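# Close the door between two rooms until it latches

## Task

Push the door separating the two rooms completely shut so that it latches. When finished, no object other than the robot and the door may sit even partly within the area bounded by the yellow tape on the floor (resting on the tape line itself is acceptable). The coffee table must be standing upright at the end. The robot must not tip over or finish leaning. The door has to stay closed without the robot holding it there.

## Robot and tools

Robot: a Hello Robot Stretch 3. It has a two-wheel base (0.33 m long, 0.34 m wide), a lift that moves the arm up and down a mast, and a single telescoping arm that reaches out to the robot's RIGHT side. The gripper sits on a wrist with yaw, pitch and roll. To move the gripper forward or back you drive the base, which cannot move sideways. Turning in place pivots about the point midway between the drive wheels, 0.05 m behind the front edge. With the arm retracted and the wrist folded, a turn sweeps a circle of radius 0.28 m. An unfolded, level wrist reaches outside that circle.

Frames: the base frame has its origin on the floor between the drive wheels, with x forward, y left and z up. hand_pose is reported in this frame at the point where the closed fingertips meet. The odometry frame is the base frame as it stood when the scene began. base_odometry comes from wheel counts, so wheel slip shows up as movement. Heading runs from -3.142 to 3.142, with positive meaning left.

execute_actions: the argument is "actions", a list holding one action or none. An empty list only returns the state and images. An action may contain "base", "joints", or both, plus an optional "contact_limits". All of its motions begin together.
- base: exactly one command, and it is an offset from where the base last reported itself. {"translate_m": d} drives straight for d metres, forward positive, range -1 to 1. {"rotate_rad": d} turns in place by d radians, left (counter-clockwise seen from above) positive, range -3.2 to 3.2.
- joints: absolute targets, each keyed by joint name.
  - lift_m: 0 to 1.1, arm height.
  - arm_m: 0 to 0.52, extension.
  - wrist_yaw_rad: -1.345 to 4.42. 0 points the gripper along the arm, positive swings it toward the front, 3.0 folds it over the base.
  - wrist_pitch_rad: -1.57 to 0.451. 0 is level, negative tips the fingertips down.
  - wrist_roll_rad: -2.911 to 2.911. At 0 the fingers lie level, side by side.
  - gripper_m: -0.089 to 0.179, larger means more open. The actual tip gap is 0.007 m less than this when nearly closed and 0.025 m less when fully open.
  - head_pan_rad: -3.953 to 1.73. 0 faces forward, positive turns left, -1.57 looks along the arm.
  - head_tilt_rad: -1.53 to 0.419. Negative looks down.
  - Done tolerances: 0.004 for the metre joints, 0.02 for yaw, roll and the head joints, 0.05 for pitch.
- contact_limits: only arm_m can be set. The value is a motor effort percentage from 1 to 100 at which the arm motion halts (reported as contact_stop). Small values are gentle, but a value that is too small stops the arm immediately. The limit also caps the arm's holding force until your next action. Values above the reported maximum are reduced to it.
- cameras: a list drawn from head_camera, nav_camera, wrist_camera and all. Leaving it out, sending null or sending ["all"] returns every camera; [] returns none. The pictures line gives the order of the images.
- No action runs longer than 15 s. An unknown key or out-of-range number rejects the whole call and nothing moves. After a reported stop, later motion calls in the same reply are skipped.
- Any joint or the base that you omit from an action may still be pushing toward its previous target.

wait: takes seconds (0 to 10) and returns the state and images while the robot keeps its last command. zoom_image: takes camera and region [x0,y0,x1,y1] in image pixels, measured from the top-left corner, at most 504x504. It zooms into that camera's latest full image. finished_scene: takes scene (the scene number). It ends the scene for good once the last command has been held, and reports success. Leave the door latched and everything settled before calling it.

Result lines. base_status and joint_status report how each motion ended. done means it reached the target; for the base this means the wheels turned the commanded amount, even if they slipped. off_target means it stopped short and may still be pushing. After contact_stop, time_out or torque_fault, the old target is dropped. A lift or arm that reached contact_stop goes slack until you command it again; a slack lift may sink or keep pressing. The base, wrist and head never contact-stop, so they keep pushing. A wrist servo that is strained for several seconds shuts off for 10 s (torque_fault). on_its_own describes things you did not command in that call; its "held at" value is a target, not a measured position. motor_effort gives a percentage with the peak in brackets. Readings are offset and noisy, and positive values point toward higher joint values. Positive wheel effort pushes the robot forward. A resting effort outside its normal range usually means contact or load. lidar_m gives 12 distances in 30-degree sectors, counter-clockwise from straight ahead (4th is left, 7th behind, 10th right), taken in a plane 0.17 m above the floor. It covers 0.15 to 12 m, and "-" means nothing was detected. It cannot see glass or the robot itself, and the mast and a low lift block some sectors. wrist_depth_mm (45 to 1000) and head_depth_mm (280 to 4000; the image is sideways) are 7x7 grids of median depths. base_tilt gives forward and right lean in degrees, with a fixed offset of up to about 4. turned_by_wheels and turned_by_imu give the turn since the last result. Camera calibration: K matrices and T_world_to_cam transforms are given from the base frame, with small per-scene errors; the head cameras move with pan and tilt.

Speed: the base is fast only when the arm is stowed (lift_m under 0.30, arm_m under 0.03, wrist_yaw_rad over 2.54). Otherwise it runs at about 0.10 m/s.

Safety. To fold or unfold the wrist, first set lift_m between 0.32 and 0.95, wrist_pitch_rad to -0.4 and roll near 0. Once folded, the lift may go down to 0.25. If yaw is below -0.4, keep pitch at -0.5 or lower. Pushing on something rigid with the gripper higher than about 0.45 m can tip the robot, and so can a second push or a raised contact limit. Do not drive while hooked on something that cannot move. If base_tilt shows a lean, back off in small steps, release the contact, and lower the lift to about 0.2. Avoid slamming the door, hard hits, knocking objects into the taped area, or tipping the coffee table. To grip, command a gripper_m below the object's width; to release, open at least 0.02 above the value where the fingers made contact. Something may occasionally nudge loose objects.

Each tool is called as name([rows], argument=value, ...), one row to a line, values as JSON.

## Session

execute_actions([
  {"joints":{"lift_m":0.27,"wrist_pitch_rad":-0.4,"wrist_yaw_rad":3.0,"head_tilt_rad":-0.7}},
], cameras=["nav_camera"])

Scene clock: 3.57 s.
base_odometry: x=+0.000 y=+0.000 heading=+0.000 (m, m, rad; odometry frame)
turned_by_wheels: +0.000 (rad since the last result)
turned_by_imu: +0.000 (rad since the last result)
base_tilt: forward=+0.4 right=+0.2 (deg)
lidar_m: 0.86 0.74 0.71 0.74 1.02 1.36 2.57 1.72 1.78 1.16 0.86 0.83
head_depth_mm: 686 756 835 940 1067 1237 1212 / 717 791 884 997 1143 1303 1206 / 748 834 933 1063 1232 1357 1203 / 788 881 991 1136 1327 1390 1199 / 828 931 1057 1223 1455 1375 1199 / 869 987 1116 1257 1451 1363 1194 / 864 938 1024 1113 1227 1308 1191
base_status: not commanded
joint_positions: lift_m=+0.271 arm_m=-0.001 wrist_yaw_rad=+2.997 wrist_pitch_rad=-0.418 wrist_roll_rad=-0.007 gripper_m=+0.037 head_pan_rad=-0.007 head_tilt_rad=-0.691
joint_status: all done
motor_effort: left_wheel=+1(1) right_wheel=+0(1) lift_m=+14(24) arm_m=+0(0) wrist_yaw_rad=+1(1) wrist_pitch_rad=+6(5) wrist_roll_rad=+0(0) gripper_m=+1(0) head_pan_rad=-1(1) head_tilt_rad=-5(43) (%)
hand_pose: x=+0.0111 y=+0.0779 z=+0.2832 quat_wxyz=(+0.197, +0.698, +0.097, +0.682) (m; base frame)
wrist_depth_mm: - - 791 705 647 602 554 / - - 879 793 704 654 597 / 832 - 866 837 763 702 648 / 645 666 669 682 693 702 675 / 539 536 - 549 576 560 562 / 454 489 - - 455 479 475 / - - - - 405 416 412
pictures: nav_camera (sideways: a quarter turn counterclockwise sets it upright)
camera_calibration (this result's frames):
nav_camera: T_world_to_cam=[[0.643012, -0.0454343, 0.764507, -0.958081], [-0.0543531, -0.998429, -0.0136209, 0.0604387], [0.763925, -0.0327949, -0.644471, 0.793289], [0, 0, 0, 1]] pos_world=[0.0133296, 0.0428298, 1.24453]
Images, in order (width x height): nav_camera 672x504.

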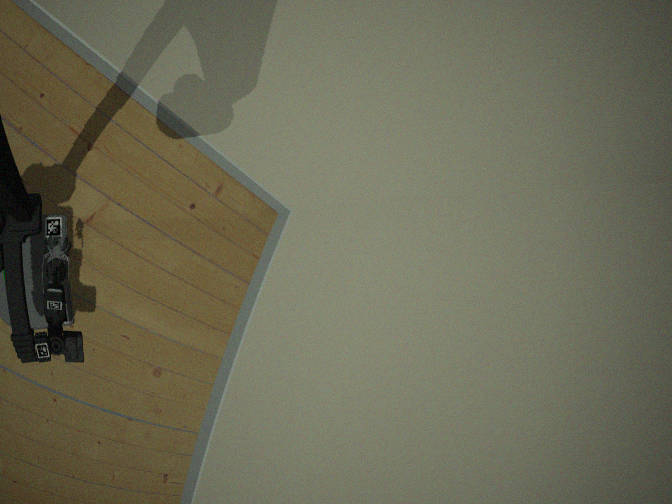

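execute_actions([
  {"base":{"rotate_rad":2.9}},
], cameras=["nav_camera"])

Scene clock: 9.13 s.
base_odometry: x=+0.000 y=+0.000 heading=+2.900 (m, m, rad; odometry frame)
turned_by_wheels: +2.900 (rad since the last result)
turned_by_imu: +2.920 (rad since the last result)
base_tilt: forward=+0.4 right=+0.1 (deg)
lidar_m: 1.41 2.07 1.51 1.62 0.95 0.83 0.83 0.82 0.72 0.72 0.84 1.36
head_depth_mm: 1148 1262 1404 1572 1654 1393 1209 / 1194 1307 1478 1656 1638 1385 1210 / 2542 2827 2413 1828 1634 1387 1205 / 2608 2903 2503 1978 1635 1380 1200 / 2648 2966 2482 1966 1611 1382 1197 / 2722 3038 2470 1937 1608 1368 1197 / 2790 3028 2474 1939 1601 1371 1188
base_status: done
joint_positions: lift_m=+0.271 arm_m=-0.001 wrist_yaw_rad=+2.997 wrist_pitch_rad=-0.418 wrist_roll_rad=-0.007 gripper_m=+0.037 head_pan_rad=-0.007 head_tilt_rad=-0.692
joint_status: not commanded
motor_effort: left_wheel=-1(10) right_wheel=+2(11) lift_m=+14(14) arm_m=-1(1) wrist_yaw_rad=+2(2) wrist_pitch_rad=+6(5) wrist_roll_rad=+0(0) gripper_m=+1(1) head_pan_rad=-1(0) head_tilt_rad=-4(5) (%)
hand_pose: x=+0.0111 y=+0.0779 z=+0.2832 quat_wxyz=(+0.196, +0.698, +0.097, +0.682) (m; base frame)
wrist_depth_mm: 822 - - - - - - / 847 - - - - - - / 798 - 842 858 886 916 890 / 651 670 673 673 685 688 702 / 540 538 - 558 561 570 569 / 453 489 - - 457 472 475 / - - - - 407 410 412
pictures: nav_camera (sideways: a quarter turn counterclockwise sets it upright)
camera_calibration (this result's frames):
nav_camera: T_world_to_cam=[[0.64366, -0.0454386, 0.763962, -0.957374], [-0.0543647, -0.998429, -0.0135803, 0.0603859], [0.763378, -0.0327914, -0.645119, 0.794134], [0, 0, 0, 1]] pos_world=[0.0132809, 0.0428301, 1.24453]
Images, in order (width x height): nav_camera 672x504.

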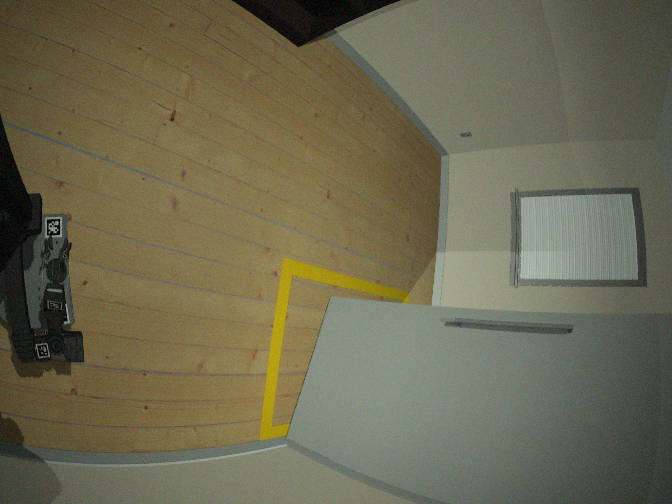

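execute_actions([
  {"base":{"rotate_rad":0.12}},
], cameras=[])

execute_actions([
  {"base":{"translate_m":1}},
], cameras=[])

execute_actions([
  {"base":{"translate_m":0.9},"joints":{"head_pan_rad":-1.9,"head_tilt_rad":-0.9}},
], cameras=["nav_camera"])

Scene clock: 14.50 s.
base_odometry: x=+0.000 y=+0.000 heading=+3.020 (m, m, rad; odometry frame)
turned_by_wheels: +0.120 (rad since the last result)
turned_by_imu: +0.121 (rad since the last result)
base_tilt: forward=+0.5 right=+0.3 (deg)
lidar_m: 2.95 1.72 1.51 1.36 0.90 0.83 0.84 0.77 0.72 0.72 0.91 1.36
head_depth_mm: 2364 1302 1440 1606 1646 1396 1214 / 2509 2805 2541 1784 1644 1390 1204 / 2625 2924 2530 1982 1632 1382 1210 / 2694 2946 2531 1983 1615 1379 1201 / 2812 3059 2514 1965 1610 1370 1201 / 2866 3094 2477 1954 1613 1381 1198 / 2598 2786 2464 1947 1608 1366 1183
base_status: done
joint_positions: lift_m=+0.271 arm_m=-0.001 wrist_yaw_rad=+2.997 wrist_pitch_rad=-0.418 wrist_roll_rad=-0.007 gripper_m=+0.037 head_pan_rad=-0.007 head_tilt_rad=-0.692
joint_status: not commanded
motor_effort: left_wheel=-1(13) right_wheel=+2(7) lift_m=+14(14) arm_m=-1(1) wrist_yaw_rad=+2(1) wrist_pitch_rad=+6(5) wrist_roll_rad=+0(0) gripper_m=+1(0) head_pan_rad=-1(0) head_tilt_rad=-4(4) (%)
hand_pose: x=+0.0111 y=+0.0779 z=+0.2832 quat_wxyz=(+0.196, +0.698, +0.097, +0.682) (m; base frame)
wrist_depth_mm: 748 - - - - - - / 772 - - - - - - / 774 - 874 844 874 896 923 / 664 658 668 682 684 693 682 / 541 545 - 554 558 556 571 / 456 482 - - 458 474 477 / - - - - 406 409 408
pictures: none
No camera images: the call's "cameras" was empty. Leave "cameras" out to get every camera's image.

Scene clock: 19.53 s.
base_odometry: x=-0.993 y=+0.121 heading=+3.020 (m, m, rad; odometry frame)
turned_by_wheels: +0.000 (rad since the last result)
turned_by_imu: +0.005 (rad since the last result)
base_tilt: forward=+0.4 right=+0.2 (deg)
lidar_m: 2.05 1.53 1.13 1.40 1.43 1.75 1.76 1.20 1.10 0.72 0.58 2.02
head_depth_mm: 1677 1852 2075 2010 1661 1395 1209 / 1707 1916 2156 1995 1635 1393 1207 / 1789 2008 2248 1975 1638 1387 1206 / 1847 2094 2293 1975 1628 1385 1201 / 1925 2150 2358 1976 1626 1376 1201 / 1976 2244 2429 1973 1615 1376 1195 / 2004 2169 2284 1940 1603 1367 1189
base_status: done
joint_positions: lift_m=+0.271 arm_m=-0.001 wrist_yaw_rad=+2.998 wrist_pitch_rad=-0.418 wrist_roll_rad=-0.007 gripper_m=+0.037 head_pan_rad=-0.007 head_tilt_rad=-0.692
joint_status: not commanded
motor_effort: left_wheel=-1(11) right_wheel=+2(7) lift_m=+14(14) arm_m=-1(1) wrist_yaw_rad=+1(2) wrist_pitch_rad=+5(5) wrist_roll_rad=+0(0) gripper_m=+0(0) head_pan_rad=-1(0) head_tilt_rad=-4(4) (%)
hand_pose: x=+0.0110 y=+0.0780 z=+0.2833 quat_wxyz=(+0.196, +0.698, +0.097, +0.682) (m; base frame)
wrist_depth_mm: - - - - - - - / - - - - - - - / 838 - 860 881 899 907 923 / 663 661 665 680 681 689 710 / 537 542 - 554 567 559 568 / 457 483 - - 453 476 485 / - - - - 404 412 409
pictures: none
No camera images: the call's "cameras" was empty. Leave "cameras" out to get every camera's image.

Scene clock: 24.30 s.
base_odometry: x=-1.886 y=+0.231 heading=+3.020 (m, m, rad; odometry frame)
turned_by_wheels: +0.000 (rad since the last result)
turned_by_imu: +0.004 (rad since the last result)
base_tilt: forward=+0.4 right=+0.2 (deg)
lidar_m: 1.20 1.15 1.06 1.08 1.36 2.58 2.37 0.68 0.91 1.32 1.29 1.19
head_depth_mm: 2997 2326 1473 1044 1411 1269 1144 / 2890 2334 1930 1646 1373 1279 1134 / 2917 2334 1905 1638 1415 1260 1145 / 2876 2294 1906 1619 1425 1257 1164 / 2843 2259 1893 1617 1408 1250 1160 / 1405 1595 1773 1615 1407 1247 1120 / 1357 1586 1789 1587 1403 1241 1116
base_status: done
joint_positions: lift_m=+0.271 arm_m=-0.001 wrist_yaw_rad=+2.998 wrist_pitch_rad=-0.418 wrist_roll_rad=-0.007 gripper_m=+0.037 head_pan_rad=-1.893 head_tilt_rad=-0.889
joint_status: all done
motor_effort: left_wheel=-2(10) right_wheel=+2(9) lift_m=+14(14) arm_m=-1(1) wrist_yaw_rad=+1(0) wrist_pitch_rad=+5(5) wrist_roll_rad=+0(0) gripper_m=+0(1) head_pan_rad=-3(34) head_tilt_rad=-5(27) (%)
hand_pose: x=+0.0110 y=+0.0780 z=+0.2833 quat_wxyz=(+0.196, +0.698, +0.097, +0.682) (m; base frame)
wrist_depth_mm: - - - - 963 907 869 / - - - - - - 931 / 840 - 860 876 904 884 931 / 653 666 669 686 693 682 706 / 534 537 - 543 572 553 564 / 460 489 - - 459 471 479 / - - - - 411 413 412
pictures: nav_camera (sideways: a quarter turn counterclockwise sets it upright)
camera_calibration (this result's frames):
nav_camera: T_world_to_cam=[[-0.286672, -0.727954, 0.622817, -0.767766], [-0.931586, 0.3635, -0.00393075, 0.053172], [-0.223533, -0.581335, -0.782357, 0.97864], [0, 0, 0, 1]] pos_world=[0.0481954, -0.00930922, 1.24403]
Images, in order (width x height): nav_camera 672x504.

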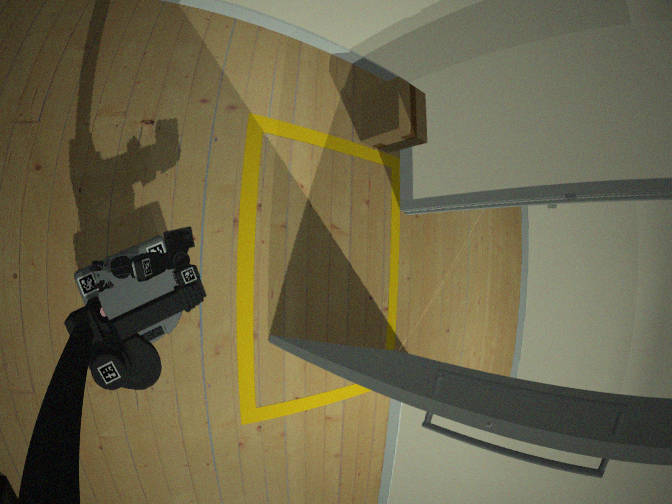

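execute_actions([
  {"base":{"translate_m":-1},"joints":{"head_pan_rad":0,"head_tilt_rad":-1.1}},
], cameras=[])

execute_actions([
  {"base":{"rotate_rad":-1.05}},
], cameras=[])

execute_actions([
  {"base":{"translate_m":1},"joints":{"lift_m":0.33}},
], cameras=[])

execute_actions([
  {"base":{"rotate_rad":-0.45}},
], cameras=[])

execute_actions([
  {"base":{"translate_m":0.35}},
], cameras=[])

execute_actions([
  {"base":{"rotate_rad":-0.5}},
], cameras=[])

execute_actions([
  {"base":{"translate_m":0.3}},
], cameras=[])

execute_actions([
  {"base":{"translate_m":-0.2}},
], cameras=["nav_camera"])

Scene clock: 38.97 s.
base_odometry: x=-0.893 y=+0.109 heading=+3.020 (m, m, rad; odometry frame)
turned_by_wheels: +0.000 (rad since the last result)
turned_by_imu: -0.004 (rad since the last result)
base_tilt: forward=+0.5 right=+0.3 (deg)
lidar_m: 2.13 1.57 1.16 1.40 1.79 1.66 1.67 1.15 1.07 0.82 0.65 0.64
head_depth_mm: 1942 1770 1584 1446 1288 1212 1122 / 1983 1777 1578 1429 1314 1204 1124 / 1992 1764 1570 1418 1305 1197 1145 / 2003 1743 1565 1418 1291 1195 1134 / 1968 1725 1560 1415 1291 1189 1128 / 1960 1730 1548 1400 1287 1189 1124 / 1912 1701 1537 1409 1281 1184 1089
base_status: done
joint_positions: lift_m=+0.271 arm_m=-0.001 wrist_yaw_rad=+2.998 wrist_pitch_rad=-0.418 wrist_roll_rad=-0.007 gripper_m=+0.037 head_pan_rad=-0.007 head_tilt_rad=-1.087
joint_status: all done
motor_effort: left_wheel=+0(13) right_wheel=+1(4) lift_m=+14(14) arm_m=+0(1) wrist_yaw_rad=+1(1) wrist_pitch_rad=+5(5) wrist_roll_rad=+0(0) gripper_m=+0(0) head_pan_rad=+3(31) head_tilt_rad=-8(27) (%)
hand_pose: x=+0.0110 y=+0.0780 z=+0.2833 quat_wxyz=(+0.196, +0.698, +0.097, +0.682) (m; base frame)
wrist_depth_mm: - - - - - - - / - - - - - - - / 821 - 881 876 880 881 890 / 654 658 668 672 678 697 692 / 532 543 - 548 577 562 565 / 464 487 - - 450 475 481 / - - - - 405 414 412
pictures: none
No camera images: the call's "cameras" was empty. Leave "cameras" out to get every camera's image.

Scene clock: 40.83 s.
base_odometry: x=-0.893 y=+0.109 heading=+1.970 (m, m, rad; odometry frame)
turned_by_wheels: -1.050 (rad since the last result)
turned_by_imu: -1.056 (rad since the last result)
base_tilt: forward=+0.5 right=+0.3 (deg)
lidar_m: 0.65 0.65 2.14 1.58 1.16 1.40 1.79 1.66 1.68 1.15 1.07 0.82
head_depth_mm: 834 1052 1416 1438 1320 1205 1123 / 786 979 1287 1430 1309 1208 1134 / 744 917 1178 1428 1296 1201 1147 / 709 856 1087 1390 1295 1193 1138 / 672 809 1013 1347 1288 1191 1131 / 621 767 943 1355 1277 1174 1119 / 613 805 1532 1391 1281 1177 1093
base_status: done
joint_positions: lift_m=+0.271 arm_m=-0.001 wrist_yaw_rad=+2.998 wrist_pitch_rad=-0.418 wrist_roll_rad=-0.007 gripper_m=+0.037 head_pan_rad=-0.007 head_tilt_rad=-1.087
joint_status: not commanded
motor_effort: left_wheel=+2(15) right_wheel=-1(7) lift_m=+14(14) arm_m=-1(1) wrist_yaw_rad=+1(1) wrist_pitch_rad=+5(6) wrist_roll_rad=+0(0) gripper_m=+0(0) head_pan_rad=+2(2) head_tilt_rad=-7(7) (%)
hand_pose: x=+0.0110 y=+0.0780 z=+0.2833 quat_wxyz=(+0.196, +0.698, +0.097, +0.682) (m; base frame)
wrist_depth_mm: - - - - - - - / - - - - - - - / 821 - 834 861 888 879 902 / 647 660 669 659 686 702 710 / 534 541 - 547 579 570 580 / 458 486 - - 453 475 474 / - - - - 407 416 413
pictures: none
No camera images: the call's "cameras" was empty. Leave "cameras" out to get every camera's image.

Scene clock: 51.90 s.
base_odometry: x=-1.282 y=+1.031 heading=+1.970 (m, m, rad; odometry frame)
turned_by_wheels: +0.000 (rad since the last result)
turned_by_imu: +0.008 (rad since the last result)
base_tilt: forward=+0.5 right=+0.2 (deg)
lidar_m: - 0.15 0.23 1.68 2.05 1.94 2.37 2.46 0.76 0.23 0.15 -
head_depth_mm: - - - - - 379 1087 / - - - - - 402 1079 / - - - - - 462 1125 / - - - - 309 542 1141 / - - - - 325 653 1138 / - - - - 341 823 1119 / - - - - 360 1152 1091
base_status: done
joint_positions: lift_m=+0.329 arm_m=-0.001 wrist_yaw_rad=+3.000 wrist_pitch_rad=-0.417 wrist_roll_rad=-0.007 gripper_m=+0.037 head_pan_rad=-0.005 head_tilt_rad=-1.091
joint_status: all done
motor_effort: left_wheel=+0(54) right_wheel=+0(19) lift_m=+36(38) arm_m=-1(1) wrist_yaw_rad=-1(4) wrist_pitch_rad=+5(5) wrist_roll_rad=+0(0) gripper_m=+0(2) head_pan_rad=+1(2) head_tilt_rad=-5(6) (%)
hand_pose: x=+0.0103 y=+0.0781 z=+0.3424 quat_wxyz=(+0.195, +0.698, +0.098, +0.682) (m; base frame)
wrist_depth_mm: - - - - - 219 139 / - - - - - 215 137 / 967 - - - - 212 135 / 746 742 777 775 751 207 134 / 612 624 - 634 372 203 132 / 523 526 - 539 416 197 130 / 455 - - - 412 182 128
pictures: none
No camera images: the call's "cameras" was empty. Leave "cameras" out to get every camera's image.

Scene clock: 53.57 s.
base_odometry: x=-1.282 y=+1.031 heading=+1.520 (m, m, rad; odometry frame)
turned_by_wheels: -0.450 (rad since the last result)
turned_by_imu: -0.455 (rad since the last result)
base_tilt: forward=+0.5 right=+0.1 (deg)
lidar_m: - - 0.15 0.26 1.79 2.06 1.94 2.58 2.17 0.70 0.20 0.15
head_depth_mm: - - - - 376 1167 1124 / - - - - 356 1015 1128 / - - - - 335 779 1134 / - - - - 319 630 1139 / - - - - 305 530 1140 / - - - - - 458 1107 / - - - - - 402 1078
base_status: done
joint_positions: lift_m=+0.329 arm_m=-0.001 wrist_yaw_rad=+3.000 wrist_pitch_rad=-0.417 wrist_roll_rad=-0.007 gripper_m=+0.037 head_pan_rad=-0.005 head_tilt_rad=-1.091
joint_status: not commanded
motor_effort: left_wheel=+3(9) right_wheel=-1(4) lift_m=+35(36) arm_m=-1(1) wrist_yaw_rad=-1(1) wrist_pitch_rad=+5(5) wrist_roll_rad=+0(0) gripper_m=+1(1) head_pan_rad=+2(1) head_tilt_rad=-5(4) (%)
hand_pose: x=+0.0103 y=+0.0781 z=+0.3424 quat_wxyz=(+0.195, +0.698, +0.098, +0.682) (m; base frame)
wrist_depth_mm: - - - - 190 136 104 / - - - - 200 139 107 / 965 - - 884 211 145 111 / 749 747 768 720 221 150 114 / 618 614 - 609 216 156 117 / 527 527 - 517 253 162 121 / 458 - - - 272 162 124
pictures: none
No camera images: the call's "cameras" was empty. Leave "cameras" out to get every camera's image.

Scene clock: 58.17 s.
base_odometry: x=-1.264 y=+1.380 heading=+1.520 (m, m, rad; odometry frame)
turned_by_wheels: +0.000 (rad since the last result)
turned_by_imu: +0.006 (rad since the last result)
base_tilt: forward=+0.4 right=+0.1 (deg)
lidar_m: 0.15 0.18 0.56 0.66 1.57 2.36 2.29 2.74 0.73 0.21 0.15 -
head_depth_mm: - - - - - 381 880 / - - - - 306 453 995 / - - - - 327 559 - / - - - - 353 729 1140 / - - - 295 411 1052 - / - - - 315 496 1153 1123 / - - - 338 597 1180 1092
base_status: done
joint_positions: lift_m=+0.330 arm_m=-0.001 wrist_yaw_rad=+2.997 wrist_pitch_rad=-0.417 wrist_roll_rad=-0.007 gripper_m=+0.037 head_pan_rad=-0.005 head_tilt_rad=-1.094
joint_status: not commanded
motor_effort: left_wheel=+0(53) right_wheel=+0(27) lift_m=+35(35) arm_m=-1(1) wrist_yaw_rad=+2(8) wrist_pitch_rad=+5(5) wrist_roll_rad=+0(0) gripper_m=+0(3) head_pan_rad=+1(1) head_tilt_rad=-3(4) (%)
hand_pose: x=+0.0112 y=+0.0780 z=+0.3425 quat_wxyz=(+0.196, +0.698, +0.097, +0.682) (m; base frame)
wrist_depth_mm: - - - - - 656 220 / - - - - 656 568 211 / 968 - - 899 729 513 200 / 738 770 769 776 777 337 190 / 612 627 - 630 664 316 184 / 527 531 - 534 519 291 175 / 451 - - 465 464 253 168
pictures: none
No camera images: the call's "cameras" was empty. Leave "cameras" out to get every camera's image.

Scene clock: 59.90 s.
base_odometry: x=-1.264 y=+1.380 heading=+1.020 (m, m, rad; odometry frame)
turned_by_wheels: -0.500 (rad since the last result)
turned_by_imu: -0.505 (rad since the last result)
base_tilt: forward=+0.5 right=+0.1 (deg)
lidar_m: - 0.15 0.18 0.61 0.67 1.61 2.36 2.29 2.73 0.60 0.21 0.15
head_depth_mm: - - - - 366 975 1120 / - - - - 355 898 1121 / - - - - 359 831 - / - - - - 348 772 1141 / - - - - 348 726 - / - - - - 342 683 1124 / - - - - 332 645 1091
base_status: done
joint_positions: lift_m=+0.330 arm_m=-0.001 wrist_yaw_rad=+2.997 wrist_pitch_rad=-0.417 wrist_roll_rad=-0.007 gripper_m=+0.037 head_pan_rad=-0.005 head_tilt_rad=-1.094
joint_status: not commanded
motor_effort: left_wheel=+2(9) right_wheel=-1(6) lift_m=+35(35) arm_m=-1(1) wrist_yaw_rad=+1(1) wrist_pitch_rad=+5(5) wrist_roll_rad=+0(0) gripper_m=+0(1) head_pan_rad=+1(2) head_tilt_rad=-3(3) (%)
hand_pose: x=+0.0112 y=+0.0780 z=+0.3425 quat_wxyz=(+0.196, +0.698, +0.097, +0.682) (m; base frame)
wrist_depth_mm: 923 - - 770 266 173 130 / - - 664 710 274 179 131 / 969 - 724 745 285 183 134 / 759 756 780 733 294 187 136 / 611 623 - 635 280 193 139 / 515 525 - 533 328 198 142 / 450 - - 470 343 192 145
pictures: none
No camera images: the call's "cameras" was empty. Leave "cameras" out to get every camera's image.

Scene clock: 63.87 s.
base_odometry: x=-1.107 y=+1.636 heading=+1.020 (m, m, rad; odometry frame)
turned_by_wheels: +0.000 (rad since the last result)
turned_by_imu: +0.001 (rad since the last result)
base_tilt: forward=+0.4 right=+0.2 (deg)
lidar_m: - - 0.15 0.20 0.66 1.62 2.48 2.39 2.73 0.21 0.15 -
head_depth_mm: - - - - - 514 1121 / - - - - - 449 1112 / - - - - - 402 - / - - - - - - - / - - - - - - - / - - - - - - 1101 / - - - - - - 1088
base_status: done
joint_positions: lift_m=+0.330 arm_m=-0.001 wrist_yaw_rad=+3.008 wrist_pitch_rad=-0.417 wrist_roll_rad=-0.006 gripper_m=+0.037 head_pan_rad=-0.004 head_tilt_rad=-1.116
joint_status: not commanded
on_its_own: left_wheel is at rest, and its effort (+25) is outside its rest range (-18 to +18)
motor_effort: left_wheel=+25(53) right_wheel=+11(19) lift_m=+28(35) arm_m=-1(1) wrist_yaw_rad=-6(7) wrist_pitch_rad=+5(6) wrist_roll_rad=-1(1) gripper_m=+3(2) head_pan_rad=+1(3) head_tilt_rad=+9(10) (%)
hand_pose: x=+0.0088 y=+0.0783 z=+0.3427 quat_wxyz=(+0.192, +0.698, +0.101, +0.683) (m; base frame)
wrist_depth_mm: 941 - - 306 126 79 57 / - - 657 328 129 81 58 / 973 - 745 358 134 82 59 / 749 766 778 396 138 84 60 / 617 620 - 455 129 85 61 / 514 522 - 404 147 87 62 / 453 - - - 167 84 63
pictures: none
No camera images: the call's "cameras" was empty. Leave "cameras" out to get every camera's image.

Scene clock: 67.10 s.
base_odometry: x=-1.212 y=+1.465 heading=+1.020 (m, m, rad; odometry frame)
turned_by_wheels: +0.000 (rad since the last result)
turned_by_imu: -0.001 (rad since the last result)
base_tilt: forward=+0.5 right=+0.2 (deg)
lidar_m: 0.25 0.26 0.35 0.64 1.18 1.61 2.27 2.22 2.72 1.02 0.36 0.26
head_depth_mm: - 296 354 485 776 1193 1117 / - 295 352 482 767 1181 1117 / - 293 350 478 755 1182 1141 / - 292 347 474 746 1179 - / - 290 346 471 739 1173 - / - 289 344 467 726 1170 1118 / - 292 342 463 721 1159 1095
base_status: done
joint_positions: lift_m=+0.330 arm_m=-0.001 wrist_yaw_rad=+3.003 wrist_pitch_rad=-0.417 wrist_roll_rad=-0.006 gripper_m=+0.037 head_pan_rad=-0.004 head_tilt_rad=-1.100
joint_status: not commanded
motor_effort: left_wheel=+1(17) right_wheel=+0(9) lift_m=+28(28) arm_m=-1(1) wrist_yaw_rad=-2(5) wrist_pitch_rad=+5(5) wrist_roll_rad=+0(0) gripper_m=+0(3) head_pan_rad=+1(0) head_tilt_rad=+0(10) (%)
hand_pose: x=+0.0098 y=+0.0782 z=+0.3427 quat_wxyz=(+0.194, +0.698, +0.099, +0.682) (m; base frame)
wrist_depth_mm: 969 - - - 518 331 242 / - - 675 695 529 339 246 / 959 - 736 773 559 345 250 / 745 765 765 771 566 353 253 / 623 629 - 622 513 357 255 / 520 526 - 539 513 366 259 / 453 - - - 463 352 264
pictures: nav_camera (sideways: a quarter turn counterclockwise sets it upright)
camera_calibration (this result's frames):
nav_camera: T_world_to_cam=[[0.893998, -0.0448557, 0.44582, -0.54439], [-0.0533518, -0.998555, 0.00651712, 0.0342132], [0.444883, -0.0296116, -0.895099, 1.12111], [0, 0, 0, 1]] pos_world=[-0.0102535, 0.0429425, 1.24598]
Images, in order (width x height): nav_camera 672x504.

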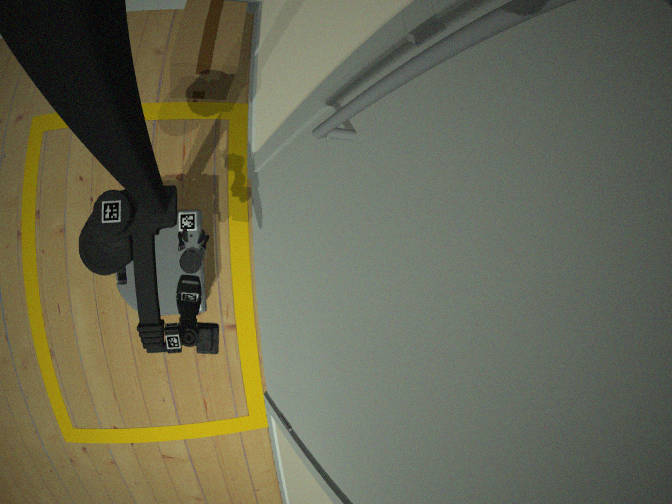

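finished_scene(scene=2)

The scene is finished: the task was done.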